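## Task

Remove the marker's cap, then draw only the numeral 9 on the whiteboard, oriented so its top faces the whiteboard's long side that lies farther from the robot.

## Robot and tools

Robot: two arms, left_arm and right_arm, each with six joints and a parallel gripper. Every joint list, in commands and in results, uses this order per arm: shoulder, elbow, waist, wrist pitch, wrist yaw, wrist roll. Stated joint ranges in rad: shoulder 0.000 to 3.142, elbow 0.000 to 3.142, waist -2.618 to 3.054, wrist pitch -1.571 to 1.571, wrist yaw -1.571 to 1.571, wrist roll -2.094 to 2.094. The true end stops may sit up to 0.036 rad off these.

World frame: origin on the table surface midway between the arms, +x pointing out across the table, +z up, left_arm on the +y side. The arm names do not match image left/right. The gripper's fingers point along its own +z and close along its y; the reported hand point is between the pads, about 1 cm behind the tips. Reported hand positions can be inaccurate, more so at long reach. Arm bases, any mounting plates and the metal frame behind them are fixed obstacles.

The row: every motion command uses one row of 14 numbers covering both arms, even if one arm stays still: left_arm's six joint values then its opening, then right_arm's six joint values then its opening. Joint values are scaled in [-1, 1] and are offsets, not poses: 1.0 equals 1.258 rad for shoulder, 1.238 elbow, 1.202 waist, 2.073 wrist pitch, 2.022 wrist yaw and wrist roll. Opening is absolute, not an offset: +1 fully open (0.094 m pad gap), -1 closed. Optionally 12 more numbers in 0 to 1 follow: per-joint stiffness multipliers, left arm's six then right's, in joint order; they persist until changed.

execute_actions(actions): a list of actions; each action is a table of 1 to 15 rows, each row run for one 1/30 s step, with the last row repeated to fill 15 steps (0.5 s per action). Offsets in every row are from the arm's angles at the start of that action (for the first action, the angles in the latest reported state), not from the previous row. An empty list only returns the current state and images. If any action would push a joint more than 0.036 rad beyond its range, that action is rejected for both arms; if the first one fails or any action is malformed, nothing in the call runs. Requests past a real end stop are clipped, and the result may say "joint sent to its limit" (its absence proves nothing).

move(target, speed, blocking): target is one 14-number row whose offsets are measured from the Joint positions in the most recent result that showed them. All joints travel proportionally so they arrive together; hands trace curves and do not avoid obstacles or each other. speed in rad/s (0.01 to 2, default 0.5) caps the joint with the longest travel; paths last 0.5 to 10 s and are cut off at 10 s. Finger openings are applied at once. blocking=false returns after 0.5 s while motion continues; you must then use wait or stop before sending new rows or moves. The result adds a "move:" line: outcome (done, off_target, moving, held, fault), limits=held or limits=none, and each arm's joint farthest from target. Faster moves and targets set deeper past a contact press harder.

wait(seconds): 0 to 10; lets the scene run with last commands held, and ends early when a running move finishes. stop(): brakes a running move; fingers keep going. zoom_image(camera, region): region [x0, y0, x1, y1] in pixels of that camera's last image, at most 504 by 504. Cameras (all 504x504): cam_head_left, cam_head_right, cam_high, cam_low, cam_left_wrist, cam_right_wrist; their intrinsics and world-to-camera transforms are given and are only approximately right. finished_scene(scene): pass the current scene's number; irreversible. Replying without any tool call ends everything.

Reading results: each arm's hand position (m) and orientation quaternion (wxyz) in the world frame; Joint positions and velocities (rad, rad/s, then pad gap in m); Joint targets, the angles currently being tracked; grip_measured, the measured opening on the command scale (each gripper may be off by about 1 mm); joint torques (offset, noisy); step-by-step joint readings for execute_actions, where HELD marks steps an arm was held back. "joint command not followed" means a clearance check altered some targets.

Motion limits: each step the joint target may lead the measured angle by at most 0.202 rad waist, 0.258 shoulder, 0.238 elbow, 0.573 wrist pitch, 0.522 wrist yaw and roll, and targets are scaled back if they would move the hand over 70 mm from where it is, so big offsets need several actions. Zero offsets can let an arm droop; re-aim at the desired angles and increase the correction if it still falls short. The robot keeps its last command while you compose a reply.

Gripping: to hold something, command an opening about 0.03 below grip_measured (less for a lighter grip). Pad force is about 50 to 62 N and weaker on parts under about 2 mm thick.

Avoid: letting anything leave the table, dropping or slipping objects, slamming or pushing hard, and arm-to-arm collisions (these can end the scene). Loose objects may get nudged now and then. Holding loads heats motors: a MOTOR HOT warning from 75 °C, a 10 s stop of that arm at 90 °C, and at 100 °C the arm goes limp and falls; these appear as OVER-TEMPERATURE FAULT lines. The digit must stay written and nothing else may be marked.

Each tool is called by a JSON object that holds its "op" and its "data", one argument or row to a line.

## Session

{"op": "execute_actions", "data": {
  "actions": []
}}

Scene clock: 0.00 s.
left_arm: end_effector_position=(+0.3832, +0.4312, +0.1864) grip_measured=+1.000 end_effector_quat_wxyz=(+0.365, -0.014, +0.931, +0.001) | right_arm: end_effector_position=(+0.6256, -0.3029, +0.3402) grip_measured=+1.000 end_effector_quat_wxyz=(-0.570, +0.643, -0.418, +0.294)
Joint names: [shoulder, elbow, waist, wrist pitch, wrist yaw, wrist roll]
Joint positions: left_arm=[1.533 0.537 0.501 0.449 0.225 0.518 0.094] | right_arm=[ 1.849  1.284 -0.435  0.506 -0.729 -1.913  0.094]
Joint velocities: left_arm=[-0.002  0.007  0.007 -0.051 -0.051 -0.037  0.   ] | right_arm=[ 0.012  0.002 -0.007 -0.037 -0.081  0.081  0.   ]
Joint torques (N m, as the arm reports them, + toward a larger angle): no reading
Motor temperatures (°C, as the motors report them): left_arm=[24 26 22 23 24 26] | right_arm=[24 23 26 26 23 25]
Joint targets: left_arm=[1.530 0.540 0.499 0.443 0.231 0.519] | right_arm=[1.836 1.293 -0.430 0.503 -0.739 -1.903]
Joint stiffness scale: left_arm=[1. 1. 1. 1. 1. 1.] | right_arm=[1. 1. 1. 1. 1. 1.]

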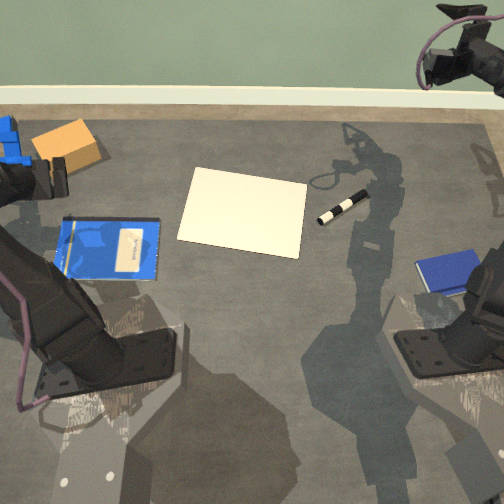

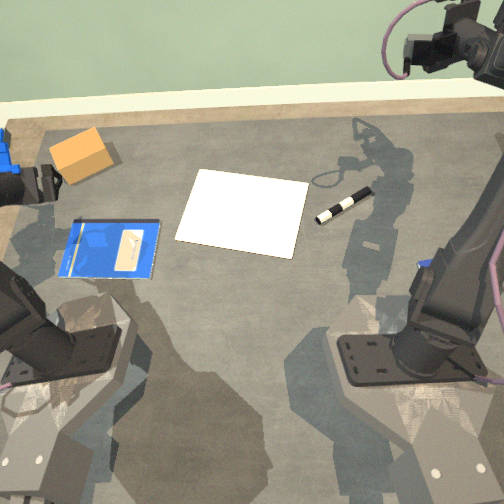

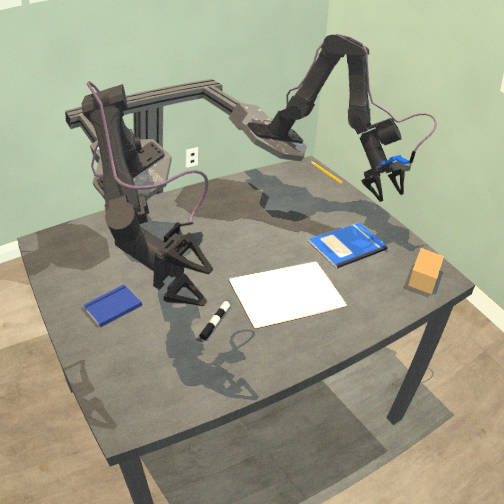

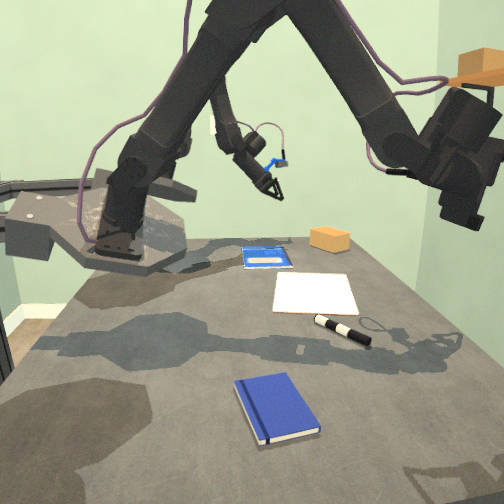

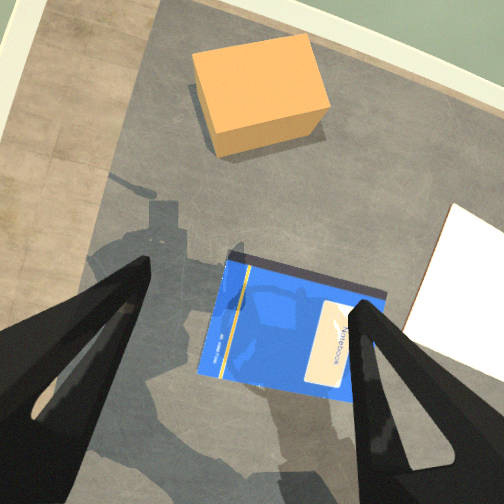

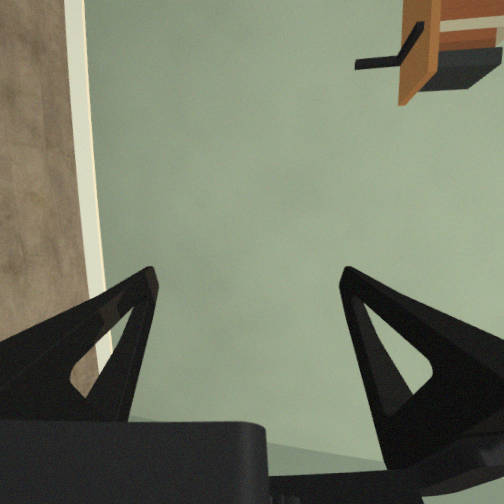

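{"op": "zoom_image", "data": {
  "camera": "cam_head_left",
  "region": [160, 150, 400, 270]
}}

{"op": "zoom_image", "data": {
  "camera": "cam_low",
  "region": [260, 260, 400, 360]
}}

Region (160, 150, 400, 270) of cam_head_left's 504x504 image, scaled by 2.100, with more detail than that image has.

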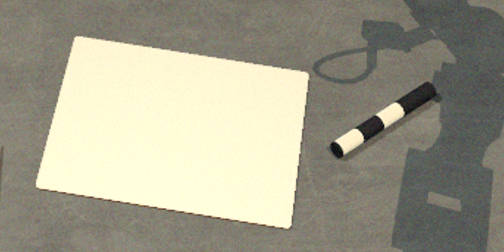

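Region (260, 260, 400, 360) of cam_low's 504x504 image, scaled by 3.600, with more detail than that image has; it fills the top 360 rows of this view, and the rest is white.

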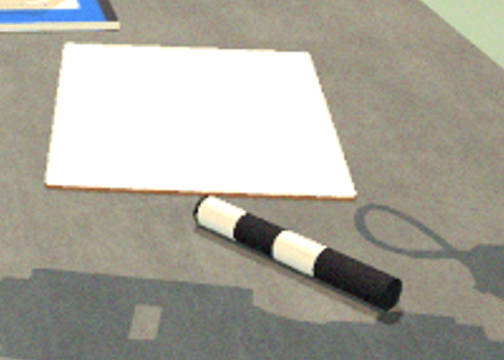

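{"op": "move", "data": {
  "target": [0,0,-0.25,0,0,0,1, 0,0,0.25,0,0,0,1],
  "speed": 1
}}

{"op": "move", "data": {
  "target": [0,0.25,0,0,0,0,1, 0,-0.25,0,0,0,0,1],
  "speed": 1
}}

{"op": "move", "data": {
  "target": [0.2,0,0,0,0,0,1, 0.2,0,0,0,0,0,1],
  "speed": 1
}}

{"op": "move", "data": {
  "target": [0,0,0,0.2,0,0,1, 0,0,0,0.2,0,0,1],
  "speed": 1
}}

{"op": "move", "data": {
  "target": [0,0,0,0,-0.11,-0.256,1, 0,0,0,0,0.36,0.5,1],
  "speed": 1
}}

Scene clock: 4.53 s.
left_arm: end_effector_position=(+0.4206, +0.3233, +0.2166) grip_measured=+1.000 end_effector_quat_wxyz=(+0.406, +0.098, +0.905, -0.079) | right_arm: end_effector_position=(+0.6154, -0.1482, +0.3911) grip_measured=+1.000 end_effector_quat_wxyz=(-0.648, +0.656, -0.315, +0.224)
Joint names: [shoulder, elbow, waist, wrist pitch, wrist yaw, wrist roll]
Joint positions: left_arm=[1.533 0.537 0.206 0.449 0.222 0.518 0.094] | right_arm=[ 1.849  1.284 -0.135  0.506 -0.724 -1.917  0.094]
Joint velocities: left_arm=[-0.007 -0.007 -0.007 -0.095  0.022  0.037  0.   ] | right_arm=[-0.007 -0.012 -0.022 -0.007 -0.022  0.081  0.   ]
Joint torques (N m, as the arm reports them, + toward a larger angle): left_arm=[-5.78  4.7  -1.89  1.53  0.37  0.02] | right_arm=[-11.62   6.8    3.02   1.4   -0.34   0.06]
Motor temperatures (°C, as the motors report them): left_arm=[24 26 22 23 24 26] | right_arm=[26 24 26 27 23 25]
Joint targets: left_arm=[1.533 0.537 0.201 0.449 0.225 0.518] | right_arm=[1.849 1.284 -0.135 0.506 -0.729 -1.913]
Joint stiffness scale: left_arm=[1. 1. 1. 1. 1. 1.] | right_arm=[1. 1. 1. 1. 1. 1.]
move: done; limits=none; left_arm: farthest joint: the waist, 0.006 radians from its target (0.301 radians at the start); right_arm: farthest joint: the wrist yaw, 0.005 radians from its target (0.000 radians at the start)
camera_calibration (this result's frames):
cam_left_wrist: T_world_to_cam=[[-0.0492924, -0.980044, 0.192574, 0.295884], [-0.995917, 0.0336294, -0.0837747, 0.448471], [0.0756267, -0.195917, -0.9777, 0.344504], [0, 0, 0, 1]] pos_world=[0.435171, 0.342391, 0.317413]
cam_right_wrist: T_world_to_cam=[[0.0954505, -0.0320174, 0.994919, -0.450462], [0.139569, -0.989179, -0.0452226, -0.197481], [0.985601, 0.143176, -0.0899491, -0.441797], [0, 0, 0, 1]] pos_world=[0.505995, -0.146512, 0.399504]

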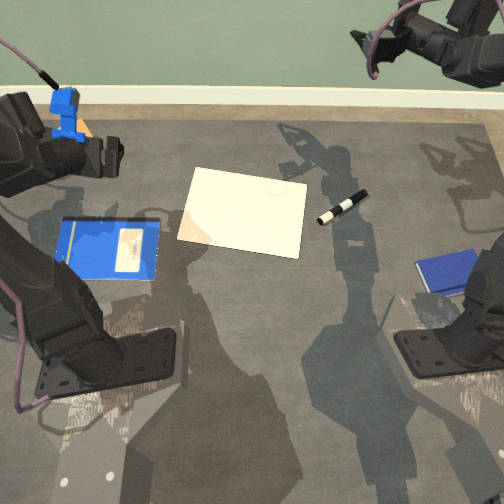

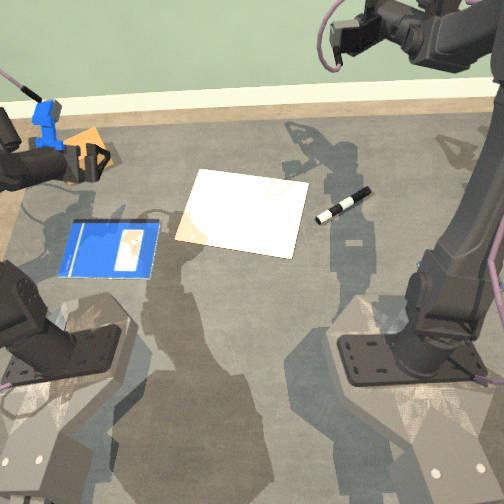

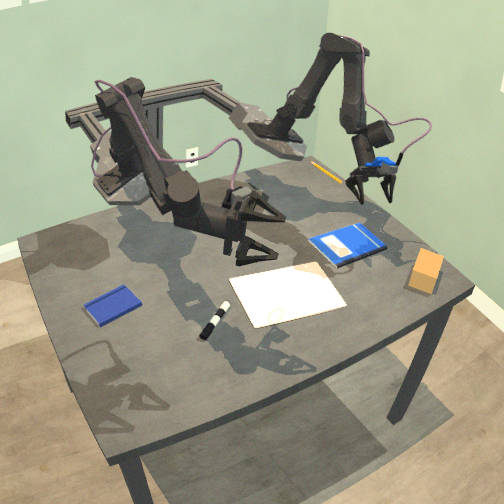

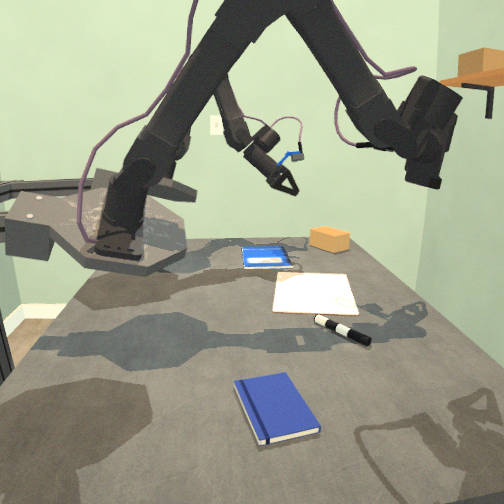

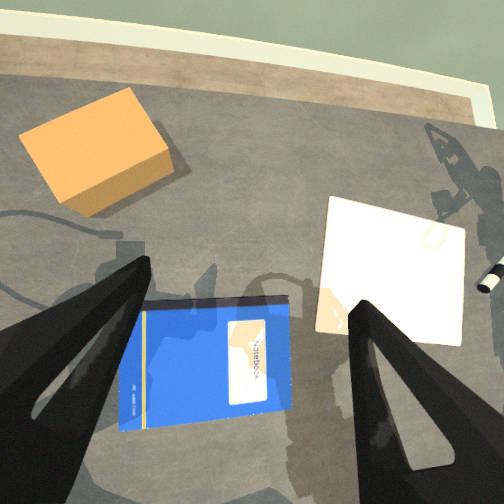

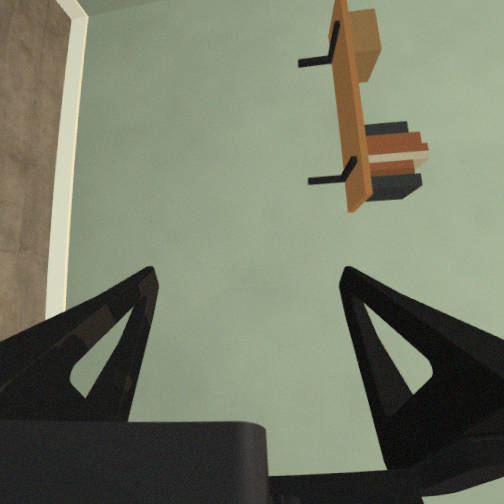

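Scene clock: 5.43 s.
left_arm: end_effector_position=(+0.5193, +0.3816, +0.3165) grip_measured=+1.000 end_effector_quat_wxyz=(+0.533, +0.086, +0.842, -0.008) | right_arm: end_effector_position=(+0.5298, -0.1166, +0.2847) grip_measured=+1.000 end_effector_quat_wxyz=(-0.601, +0.697, -0.379, +0.097)
Joint names: [shoulder, elbow, waist, wrist pitch, wrist yaw, wrist roll]
Joint positions: left_arm=[1.533 0.838 0.206 0.466 0.22  0.518 0.094] | right_arm=[ 1.849  0.975 -0.135  0.502 -0.715 -1.922  0.094]
Joint velocities: left_arm=[-0.002 -0.007 -0.027 -0.007  0.022  0.095  0.   ] | right_arm=[-0.017 -0.037  0.022 -0.066 -0.022  0.022  0.   ]
Joint torques (N m, as the arm reports them, + toward a larger angle): left_arm=[-7.17  6.73 -1.7   1.67  0.33  0.03] | right_arm=[-10.17   5.2    2.8    1.27  -0.5    0.08]
Motor temperatures (°C, as the motors report them): left_arm=[25 26 22 23 24 26] | right_arm=[26 24 26 27 23 25]
Joint targets: left_arm=[1.533 0.847 0.206 0.449 0.221 0.518] | right_arm=[1.849 0.974 -0.135 0.506 -0.724 -1.917]
Joint stiffness scale: left_arm=[1. 1. 1. 1. 1. 1.] | right_arm=[1. 1. 1. 1. 1. 1.]
move: done; limits=none; left_arm: farthest joint: the wrist pitch, 0.017 radians from its target (0.000 radians at the start); right_arm: farthest joint: the wrist yaw, 0.009 radians from its target (0.000 radians at the start)
camera_calibration (this result's frames):
cam_left_wrist: T_world_to_cam=[[-0.00530014, -0.99507, 0.0990319, 0.351147], [-0.929164, -0.0317055, -0.368305, 0.633477], [0.369629, -0.093969, -0.924416, 0.237689], [0, 0, 0, 1]] pos_world=[0.502609, 0.391836, 0.418261]
cam_right_wrist: T_world_to_cam=[[0.385655, -0.0045818, 0.922632, -0.465408], [0.203885, -0.974843, -0.0900638, -0.178744], [0.899834, 0.222844, -0.375019, -0.235666], [0, 0, 0, 1]] pos_world=[0.427991, -0.123863, 0.324922]

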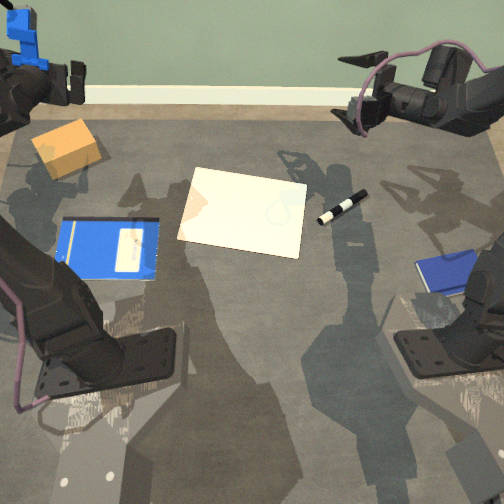

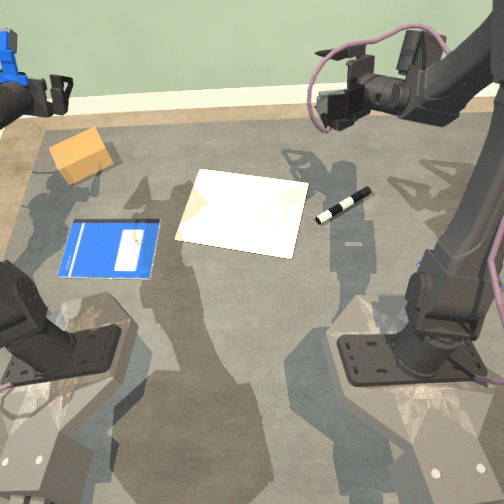

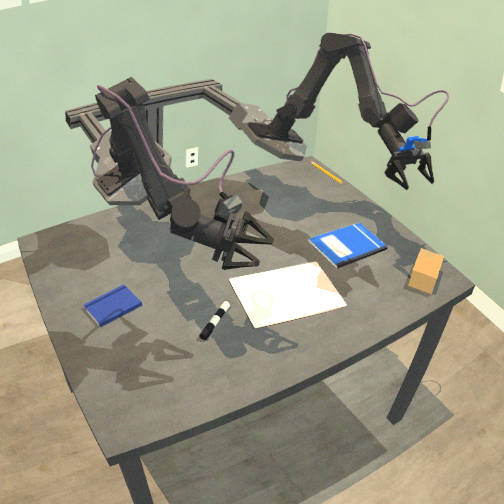

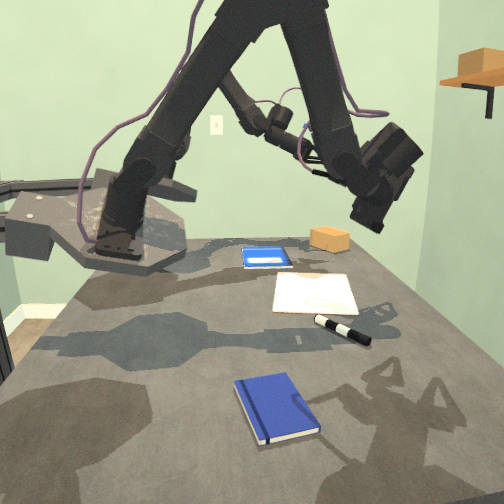

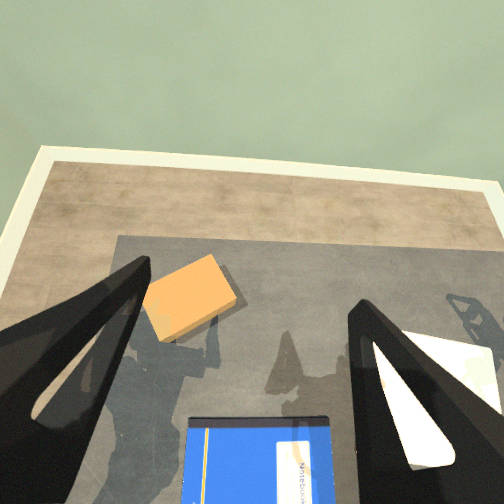

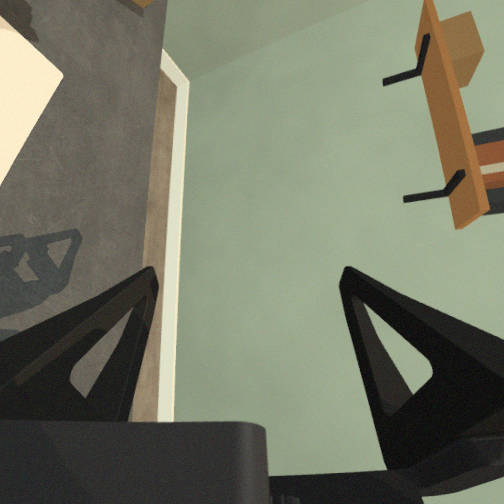

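Scene clock: 6.30 s.
left_arm: end_effector_position=(+0.5001, +0.3430, +0.2032) grip_measured=+1.000 end_effector_quat_wxyz=(+0.429, +0.095, +0.896, -0.066) | right_arm: end_effector_position=(+0.4857, -0.0843, +0.1725) grip_measured=+1.000 end_effector_quat_wxyz=(-0.546, +0.720, -0.427, -0.011)
Joint names: [shoulder, elbow, waist, wrist pitch, wrist yaw, wrist roll]
Joint positions: left_arm=[1.793 0.838 0.206 0.464 0.218 0.518 0.094] | right_arm=[ 2.114  0.975 -0.135  0.5   -0.7   -1.926  0.094]
Joint velocities: left_arm=[-0.027 -0.007 -0.007  0.007  0.022  0.022  0.   ] | right_arm=[ 0.012 -0.007 -0.022  0.081 -0.007 -0.007  0.   ]
Joint torques (N m, as the arm reports them, + toward a larger angle): left_arm=[-8.64  4.82 -2.06  1.59  0.36  0.03] | right_arm=[-11.61   3.59   3.21   1.02  -0.64   0.06]
Motor temperatures (°C, as the motors report them): left_arm=[25 26 22 24 24 26] | right_arm=[26 24 26 27 23 25]
Joint targets: left_arm=[1.784 0.838 0.206 0.466 0.220 0.518] | right_arm=[2.101 0.975 -0.135 0.502 -0.715 -1.922]
Joint stiffness scale: left_arm=[1. 1. 1. 1. 1. 1.] | right_arm=[1. 1. 1. 1. 1. 1.]
move: done; limits=none; left_arm: farthest joint: the shoulder, 0.009 radians from its target (0.252 radians at the start); right_arm: farthest joint: the wrist yaw, 0.015 radians from its target (0.000 radians at the start)
camera_calibration (this result's frames):
cam_left_wrist: T_world_to_cam=[[-0.0416701, -0.983929, 0.173629, 0.323057], [-0.990902, 0.0184403, -0.133313, 0.538668], [0.127969, -0.177604, -0.975746, 0.296454], [0, 0, 0, 1]] pos_world=[0.509292, 0.360584, 0.304984]
cam_right_wrist: T_world_to_cam=[[0.604793, 0.0411265, 0.79532, -0.425305], [0.242462, -0.960765, -0.134696, -0.158186], [0.758576, 0.274298, -0.591036, -0.135052], [0, 0, 0, 1]] pos_world=[0.398023, -0.0974437, 0.237127]

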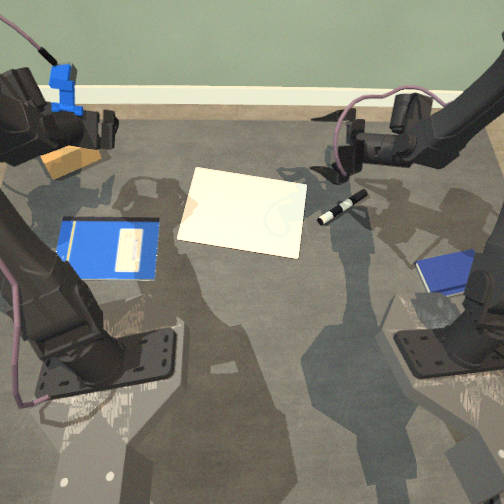

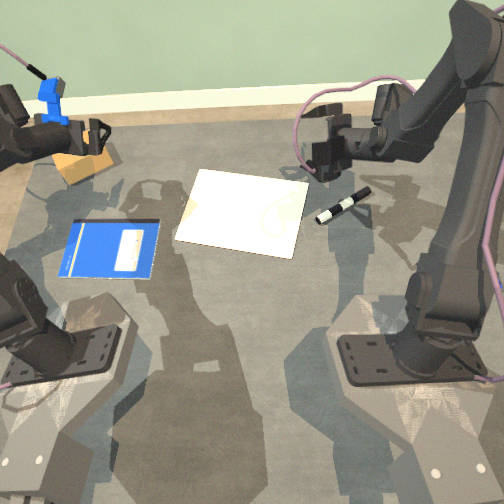

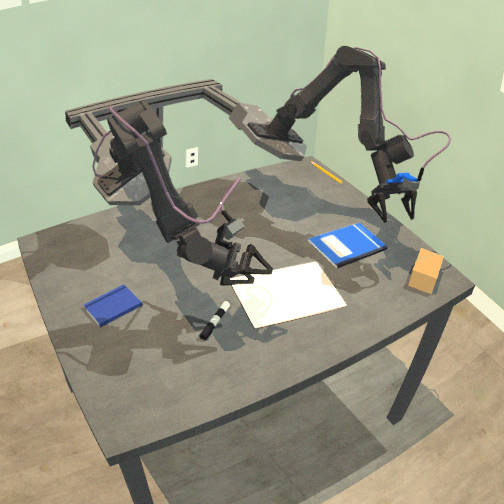

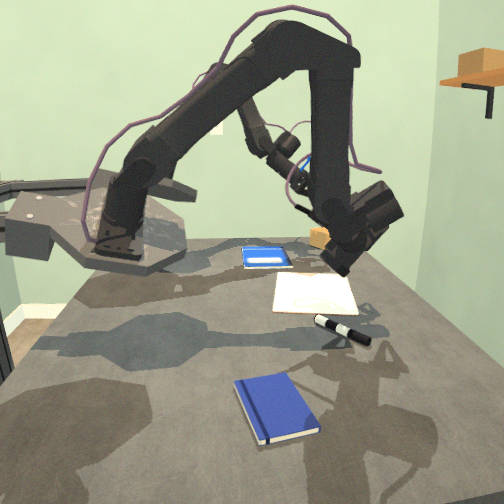

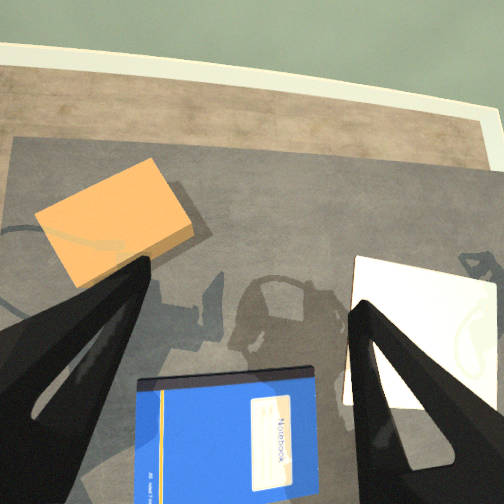

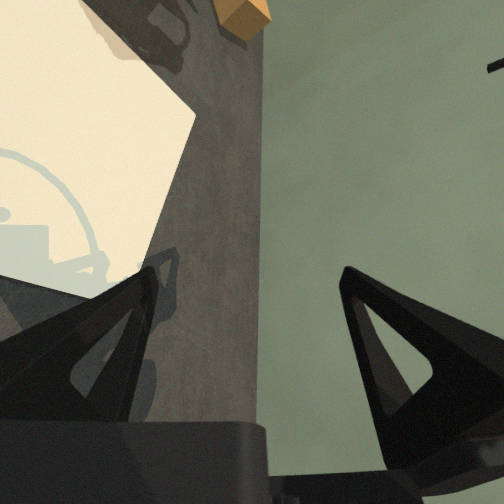

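Scene clock: 7.60 s.
left_arm: end_effector_position=(+0.5488, +0.3804, +0.2821) grip_measured=+1.000 end_effector_quat_wxyz=(+0.587, +0.079, +0.805, +0.027) | right_arm: end_effector_position=(+0.5432, -0.1038, +0.2307) grip_measured=+1.000 end_effector_quat_wxyz=(-0.615, +0.683, -0.357, +0.166)
Joint names: [shoulder, elbow, waist, wrist pitch, wrist yaw, wrist roll]
Joint positions: left_arm=[1.793 0.838 0.206 0.876 0.218 0.518 0.094] | right_arm=[ 2.114  0.975 -0.135  0.909 -0.689 -1.93   0.094]
Joint velocities: left_arm=[ 0.002 -0.007  0.002  0.037 -0.022 -0.095  0.   ] | right_arm=[-0.002  0.002  0.002  0.066 -0.066 -0.022  0.   ]
Joint torques (N m, as the arm reports them, + toward a larger angle): left_arm=[-8.3   5.19 -2.09  1.99  0.3   0.04] | right_arm=[-10.81   4.01   3.17   1.39  -0.47   0.06]
Motor temperatures (°C, as the motors report them): left_arm=[25 26 22 24 24 26] | right_arm=[26 24 26 27 23 25]
Joint targets: left_arm=[1.793 0.838 0.206 0.879 0.219 0.518] | right_arm=[2.114 0.975 -0.135 0.914 -0.700 -1.926]
Joint stiffness scale: left_arm=[1. 1. 1. 1. 1. 1.] | right_arm=[1. 1. 1. 1. 1. 1.]
move: done; limits=none; left_arm: farthest joint: the wrist pitch, 0.003 radians from its target (0.414 radians at the start); right_arm: farthest joint: the wrist yaw, 0.011 radians from its target (0.000 radians at the start)
camera_calibration (this result's frames):
cam_left_wrist: T_world_to_cam=[[0.0264333, -0.997871, 0.0596216, 0.34831], [-0.868052, -0.0524918, -0.49369, 0.657881], [0.495769, -0.0387048, -0.867592, 0.0886134], [0, 0, 0, 1]] pos_world=[0.517936, 0.385532, 0.380903]
cam_right_wrist: T_world_to_cam=[[0.257421, -0.0049612, 0.966287, -0.361142], [0.153563, -0.987069, -0.0459774, -0.157944], [0.954019, 0.160221, -0.25333, -0.334864], [0, 0, 0, 1]] pos_world=[0.436686, -0.104041, 0.256874]

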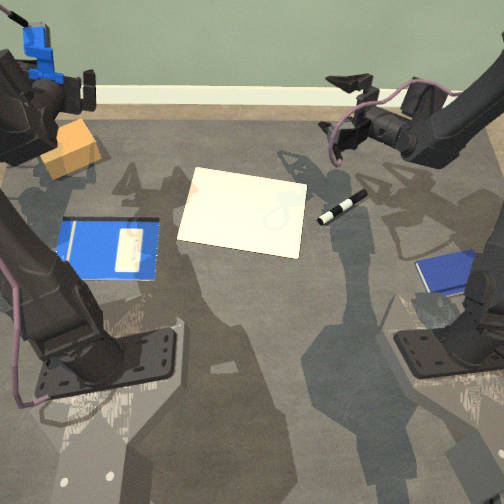

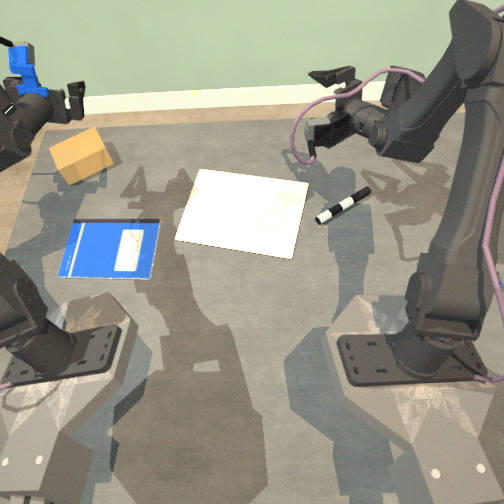

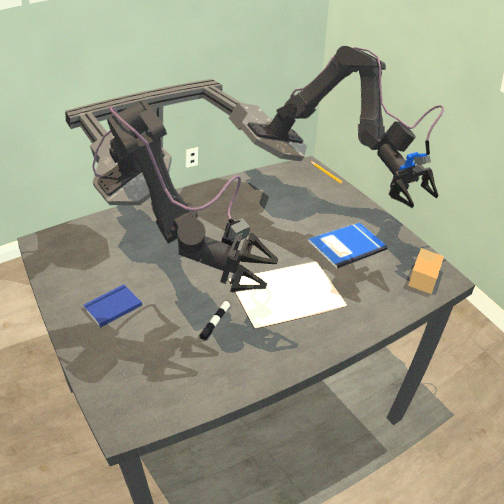

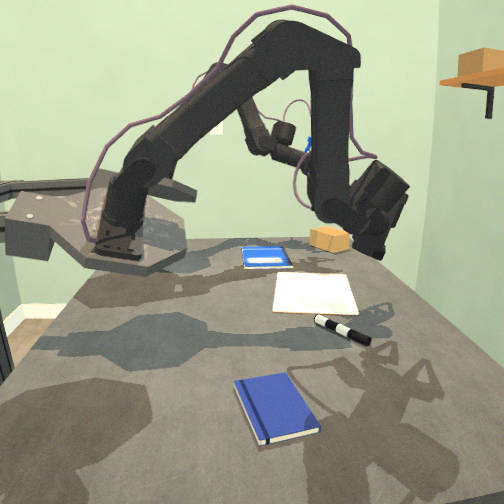

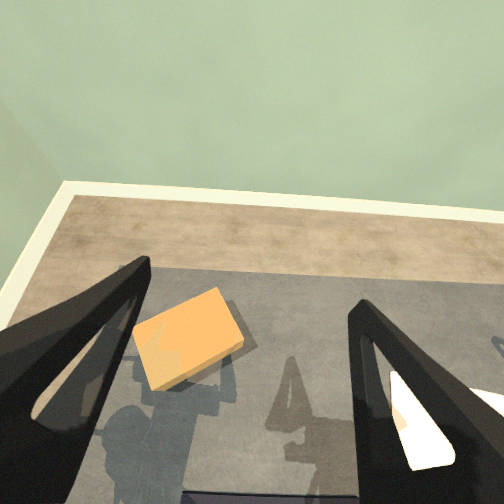

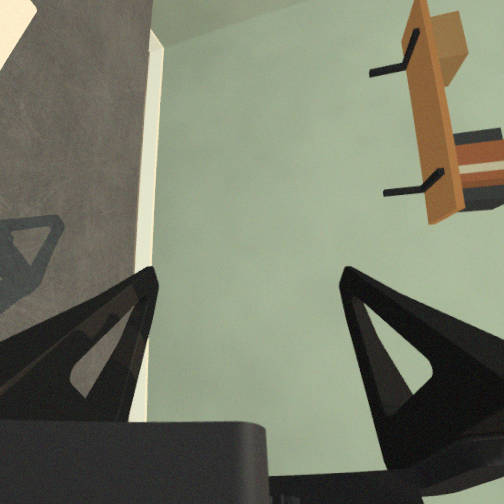

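Scene clock: 9.57 s.
left_arm: end_effector_position=(+0.5422, +0.4170, +0.2699) grip_measured=+1.000 end_effector_quat_wxyz=(+0.557, -0.190, +0.808, -0.035) | right_arm: end_effector_position=(+0.5779, -0.2133, +0.1756) grip_measured=+1.000 end_effector_quat_wxyz=(+0.486, -0.311, +0.808, -0.120)
Joint names: [shoulder, elbow, waist, wrist pitch, wrist yaw, wrist roll]
Joint positions: left_arm=[ 1.793  0.838  0.206  0.876 -0.002  0.004  0.094] | right_arm=[ 2.114  0.975 -0.135  0.909  0.042 -0.93   0.094]
Joint velocities: left_arm=[ 0.007  0.002  0.017  0.081  0.007 -0.051  0.   ] | right_arm=[ 0.002  0.007 -0.022 -0.051 -0.007 -0.066  0.   ]
Joint torques (N m, as the arm reports them, + toward a larger angle): left_arm=[-8.34  5.23 -2.03  1.99  0.21 -0.08] | right_arm=[-11.     4.13   3.11   1.44  -0.18   0.14]
Motor temperatures (°C, as the motors report them): left_arm=[25 26 22 24 24 26] | right_arm=[27 24 26 27 23 25]
Joint targets: left_arm=[1.793 0.838 0.206 0.876 -0.004 0.000] | right_arm=[2.114 0.975 -0.135 0.909 0.039 -0.919]
Joint stiffness scale: left_arm=[1. 1. 1. 1. 1. 1.] | right_arm=[1. 1. 1. 1. 1. 1.]
move: done; limits=none; left_arm: farthest joint: the wrist roll, 0.004 radians from its target (0.517 radians at the start); right_arm: farthest joint: the wrist roll, 0.011 radians from its target (1.011 radians at the start)
camera_calibration (this result's frames):
cam_left_wrist: T_world_to_cam=[[0.380759, -0.81482, 0.437139, 0.0153664], [-0.776673, -0.53837, -0.327012, 0.756157], [0.501798, -0.215002, -0.837838, 0.144921], [0, 0, 0, 1]] pos_world=[0.508715, 0.450771, 0.361975]
cam_right_wrist: T_world_to_cam=[[0.380538, -0.764072, 0.520946, -0.472154], [-0.780468, -0.567523, -0.262274, 0.393386], [0.496045, -0.306776, -0.812298, -0.101181], [0, 0, 0, 1]] pos_world=[0.536888, -0.168545, 0.266952]

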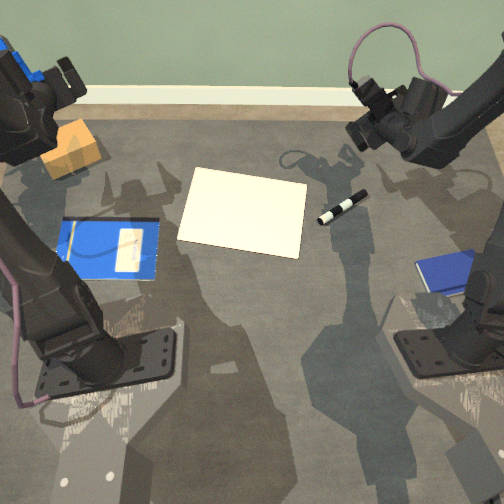

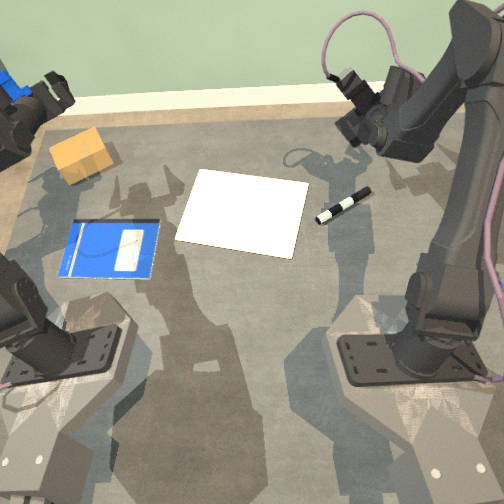

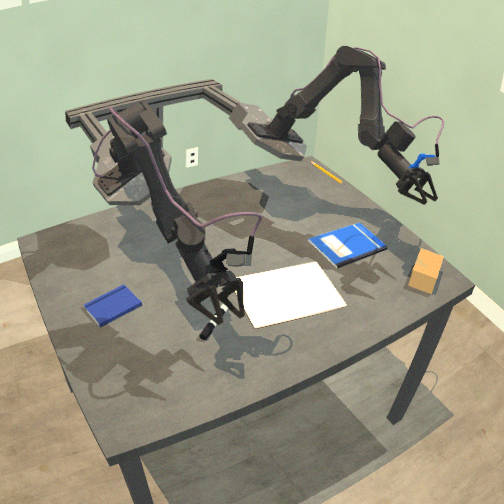

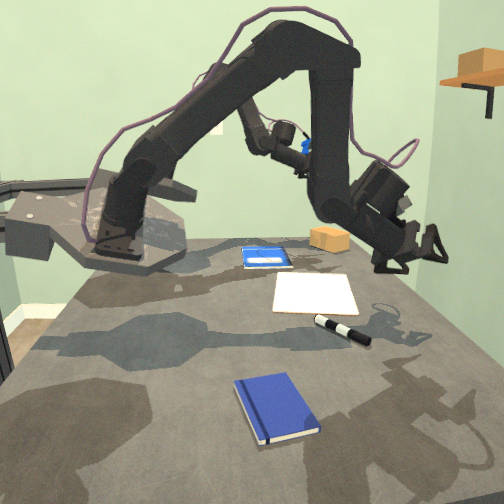

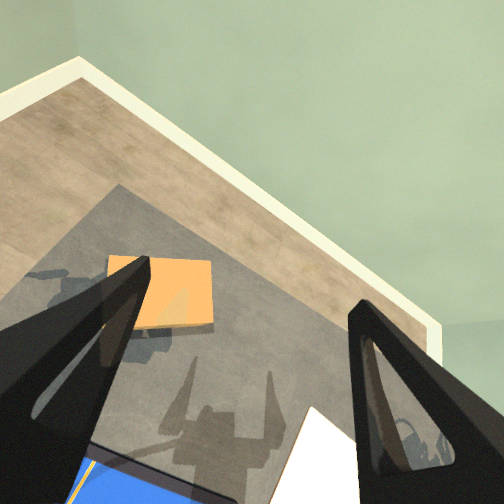

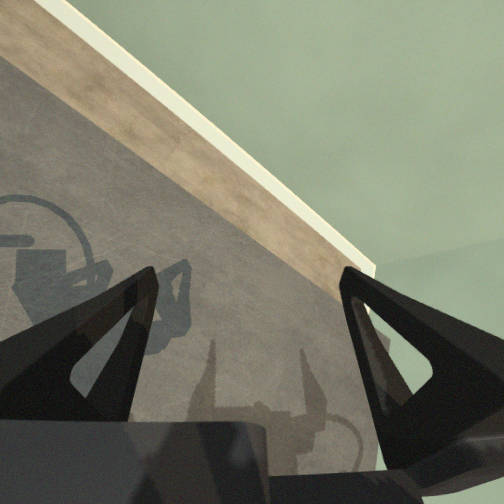

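{"op": "move", "data": {
  "target": [0,0,0,0,0,0,1, 0.002,0.2415,0.158,-0.679,0.154,-0.513,1],
  "speed": 1.2
}}

Scene clock: 18.17 s.
left_arm: end_effector_position=(+0.5422, +0.4170, +0.2699) grip_measured=+1.000 end_effector_quat_wxyz=(+0.557, -0.190, +0.808, -0.035) | right_arm: end_effector_position=(+0.4089, -0.1724, +0.1062) grip_measured=+1.000 end_effector_quat_wxyz=(+0.011, +0.879, -0.478, -0.006)
Joint names: [shoulder, elbow, waist, wrist pitch, wrist yaw, wrist roll]
Joint positions: left_arm=[ 1.793  0.838  0.206  0.876 -0.002  0.004  0.094] | right_arm=[ 2.114  1.248  0.04  -0.482  0.356 -1.961  0.094]
Joint velocities: left_arm=[-0.012 -0.032  0.007  0.007 -0.066  0.022  0.   ] | right_arm=[ 0.007 -0.007  0.012 -0.11  -0.037 -0.022  0.   ]
Joint torques (N m, as the arm reports them, + toward a larger angle): left_arm=[-8.34  5.25 -2.07  1.98  0.25  0.03] | right_arm=[-10.38   6.55   4.83  -0.15  -0.01  -0.07]
Motor temperatures (°C, as the motors report them): left_arm=[27 26 22 26 24 26] | right_arm=[28 24 26 28 23 25]
Joint targets: left_arm=[1.793 0.838 0.206 0.876 -0.002 0.004] | right_arm=[2.117 1.274 0.055 -0.499 0.353 -1.968]
Joint stiffness scale: left_arm=[1. 1. 1. 1. 1. 1.] | right_arm=[1. 1. 1. 1. 1. 1.]
move: off_target (right_arm); limits=none; left_arm: farthest joint: the waist, 0.000 radians from its target (0.000 radians at the start); right_arm: farthest joint: the elbow, 0.026 radians from its target (0.299 radians at the start)
camera_calibration (this result's frames):
cam_left_wrist: T_world_to_cam=[[0.38085, -0.814613, 0.437445, 0.0151479], [-0.776576, -0.538595, -0.32687, 0.75616], [0.501879, -0.215221, -0.837733, 0.144941], [0, 0, 0, 1]] pos_world=[0.508705, 0.450798, 0.361962]
cam_right_wrist: T_world_to_cam=[[0.825632, 0.564114, -0.0103072, -0.237063], [0.455676, -0.655928, 0.601763, -0.346031], [0.332702, -0.501532, -0.798608, -0.0293818], [0, 0, 0, 1]] pos_world=[0.36318, -0.107977, 0.182321]

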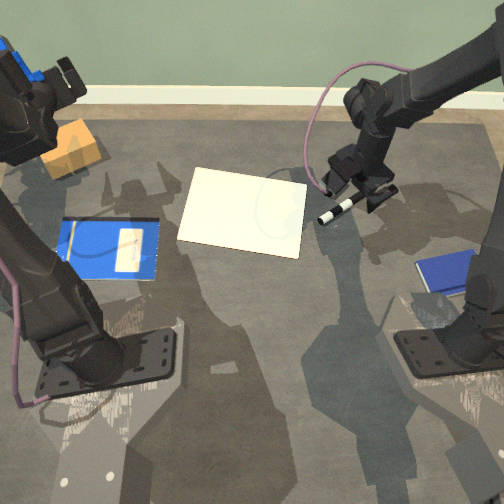

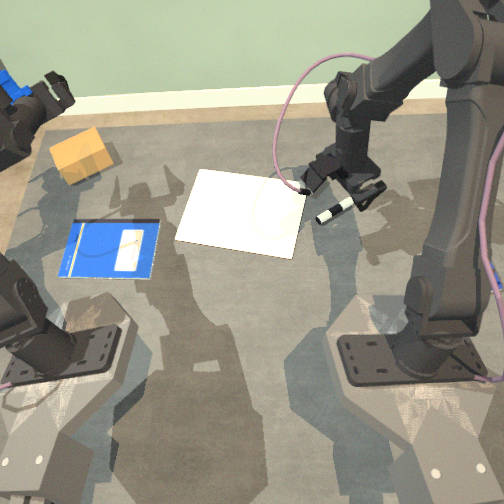

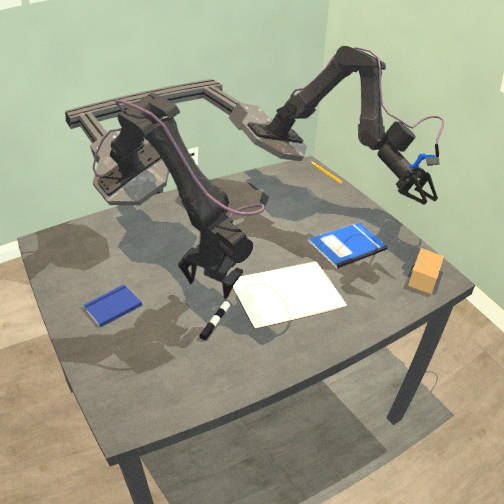

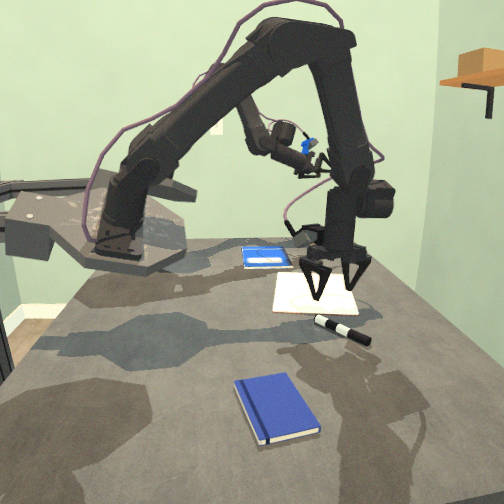

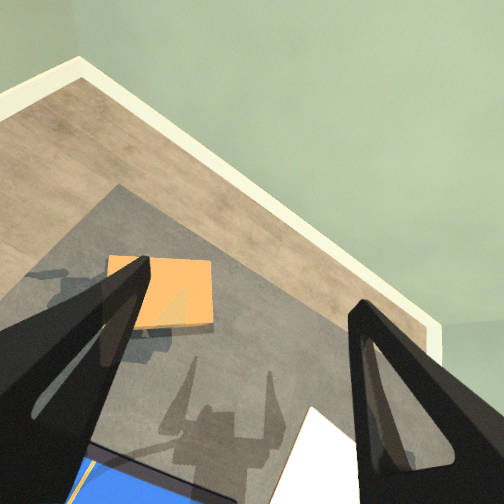

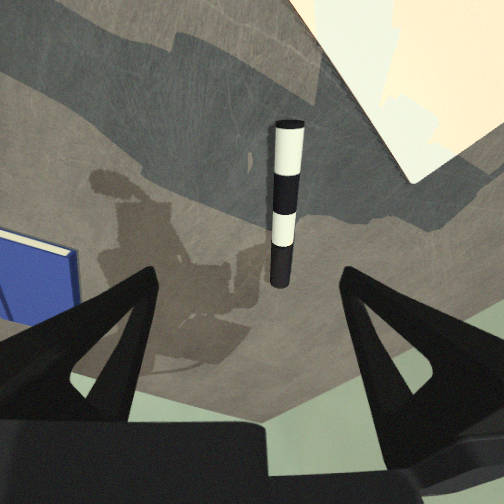

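{"op": "move", "data": {
  "target": [0,0,0,0,0,0,1, 0.185,0.06,-0.058,0.1,-0.01,-0.04,1],
  "speed": 0.6
}}

Scene clock: 19.70 s.
left_arm: end_effector_position=(+0.5422, +0.4170, +0.2699) grip_measured=+1.000 end_effector_quat_wxyz=(+0.557, -0.190, +0.808, -0.035) | right_arm: end_effector_position=(+0.4101, -0.1760, +0.0260) grip_measured=+1.000 end_effector_quat_wxyz=(+0.016, +0.878, -0.478, -0.003)
Joint names: [shoulder, elbow, waist, wrist pitch, wrist yaw, wrist roll]
Joint positions: left_arm=[ 1.793  0.838  0.206  0.876 -0.002  0.004  0.094] | right_arm=[ 2.35   1.3   -0.032 -0.274  0.35  -2.035  0.094]
Joint velocities: left_arm=[ 0.007 -0.017 -0.002  0.037  0.007 -0.007  0.   ] | right_arm=[ 0.007 -0.007  0.007  0.037 -0.007 -0.037  0.   ]
Joint torques (N m, as the arm reports them, + toward a larger angle): left_arm=[-8.33  5.2  -2.03  1.98  0.24  0.02] | right_arm=[-11.4    5.14   3.9    0.07  -0.14  -0.04]
Motor temperatures (°C, as the motors report them): left_arm=[27 26 22 26 24 26] | right_arm=[28 24 26 28 23 25]
Joint targets: left_arm=[1.793 0.838 0.206 0.876 -0.002 0.004] | right_arm=[2.347 1.322 -0.029 -0.274 0.336 -2.042]
Joint stiffness scale: left_arm=[1. 1. 1. 1. 1. 1.] | right_arm=[1. 1. 1. 1. 1. 1.]
move: off_target (right_arm); limits=none; left_arm: farthest joint: the waist, 0.000 radians from its target (0.000 radians at the start); right_arm: farthest joint: the elbow, 0.022 radians from its target (0.075 radians at the start)
camera_calibration (this result's frames):
cam_left_wrist: T_world_to_cam=[[0.38085, -0.814613, 0.437445, 0.0151479], [-0.776576, -0.538595, -0.32687, 0.75616], [0.501879, -0.215221, -0.837733, 0.144941], [0, 0, 0, 1]] pos_world=[0.508705, 0.450798, 0.361962]
cam_right_wrist: T_world_to_cam=[[0.825734, 0.563804, -0.0169626, -0.236786], [0.455732, -0.649131, 0.609046, -0.299666], [0.332372, -0.510641, -0.792953, -0.0972605], [0, 0, 0, 1]] pos_world=[0.364416, -0.110687, 0.101371]

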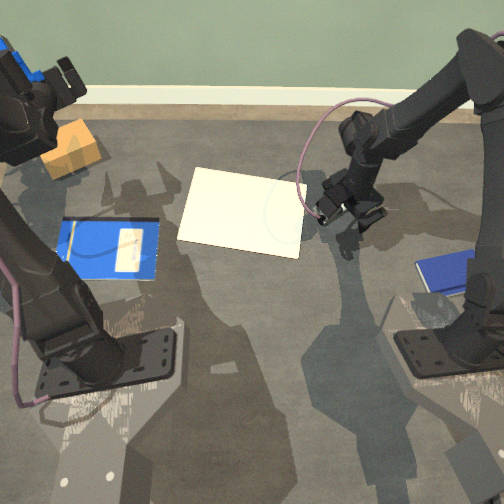

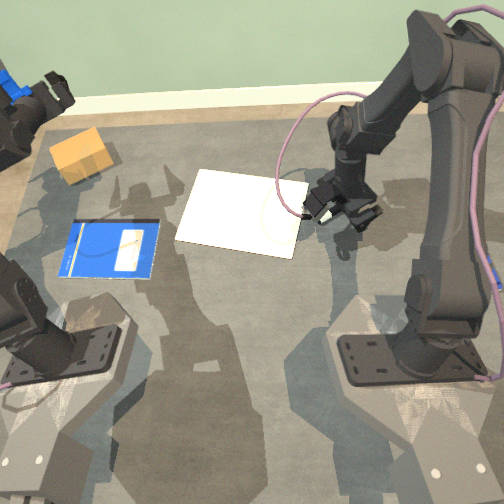

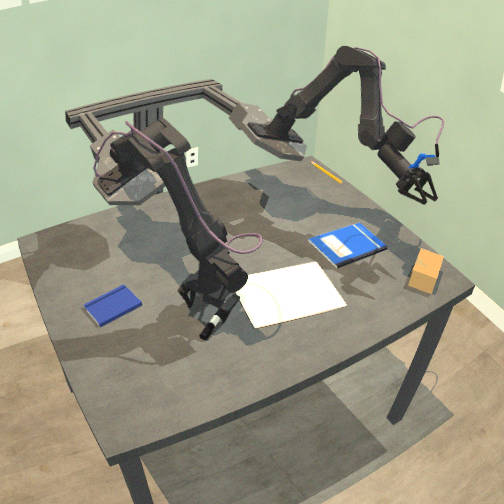

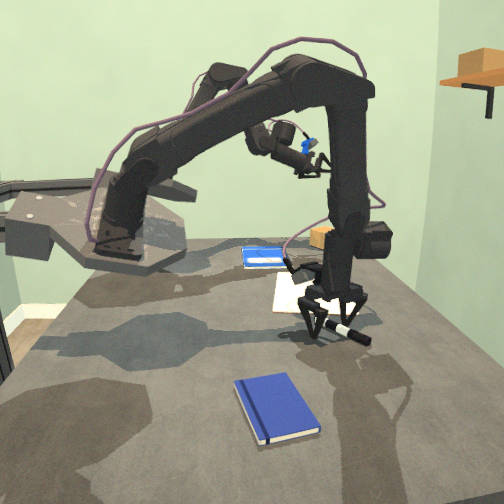

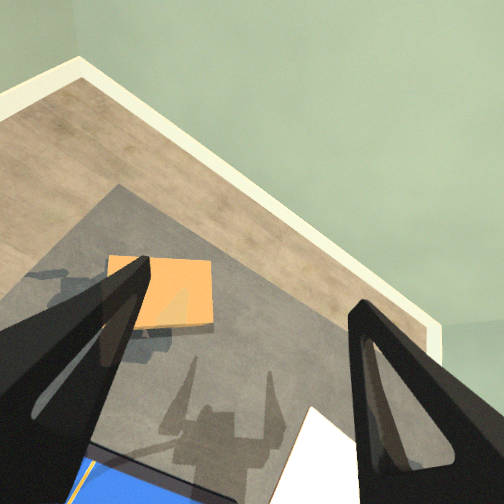

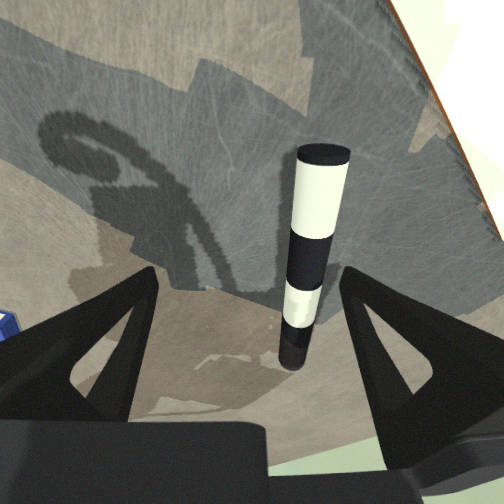

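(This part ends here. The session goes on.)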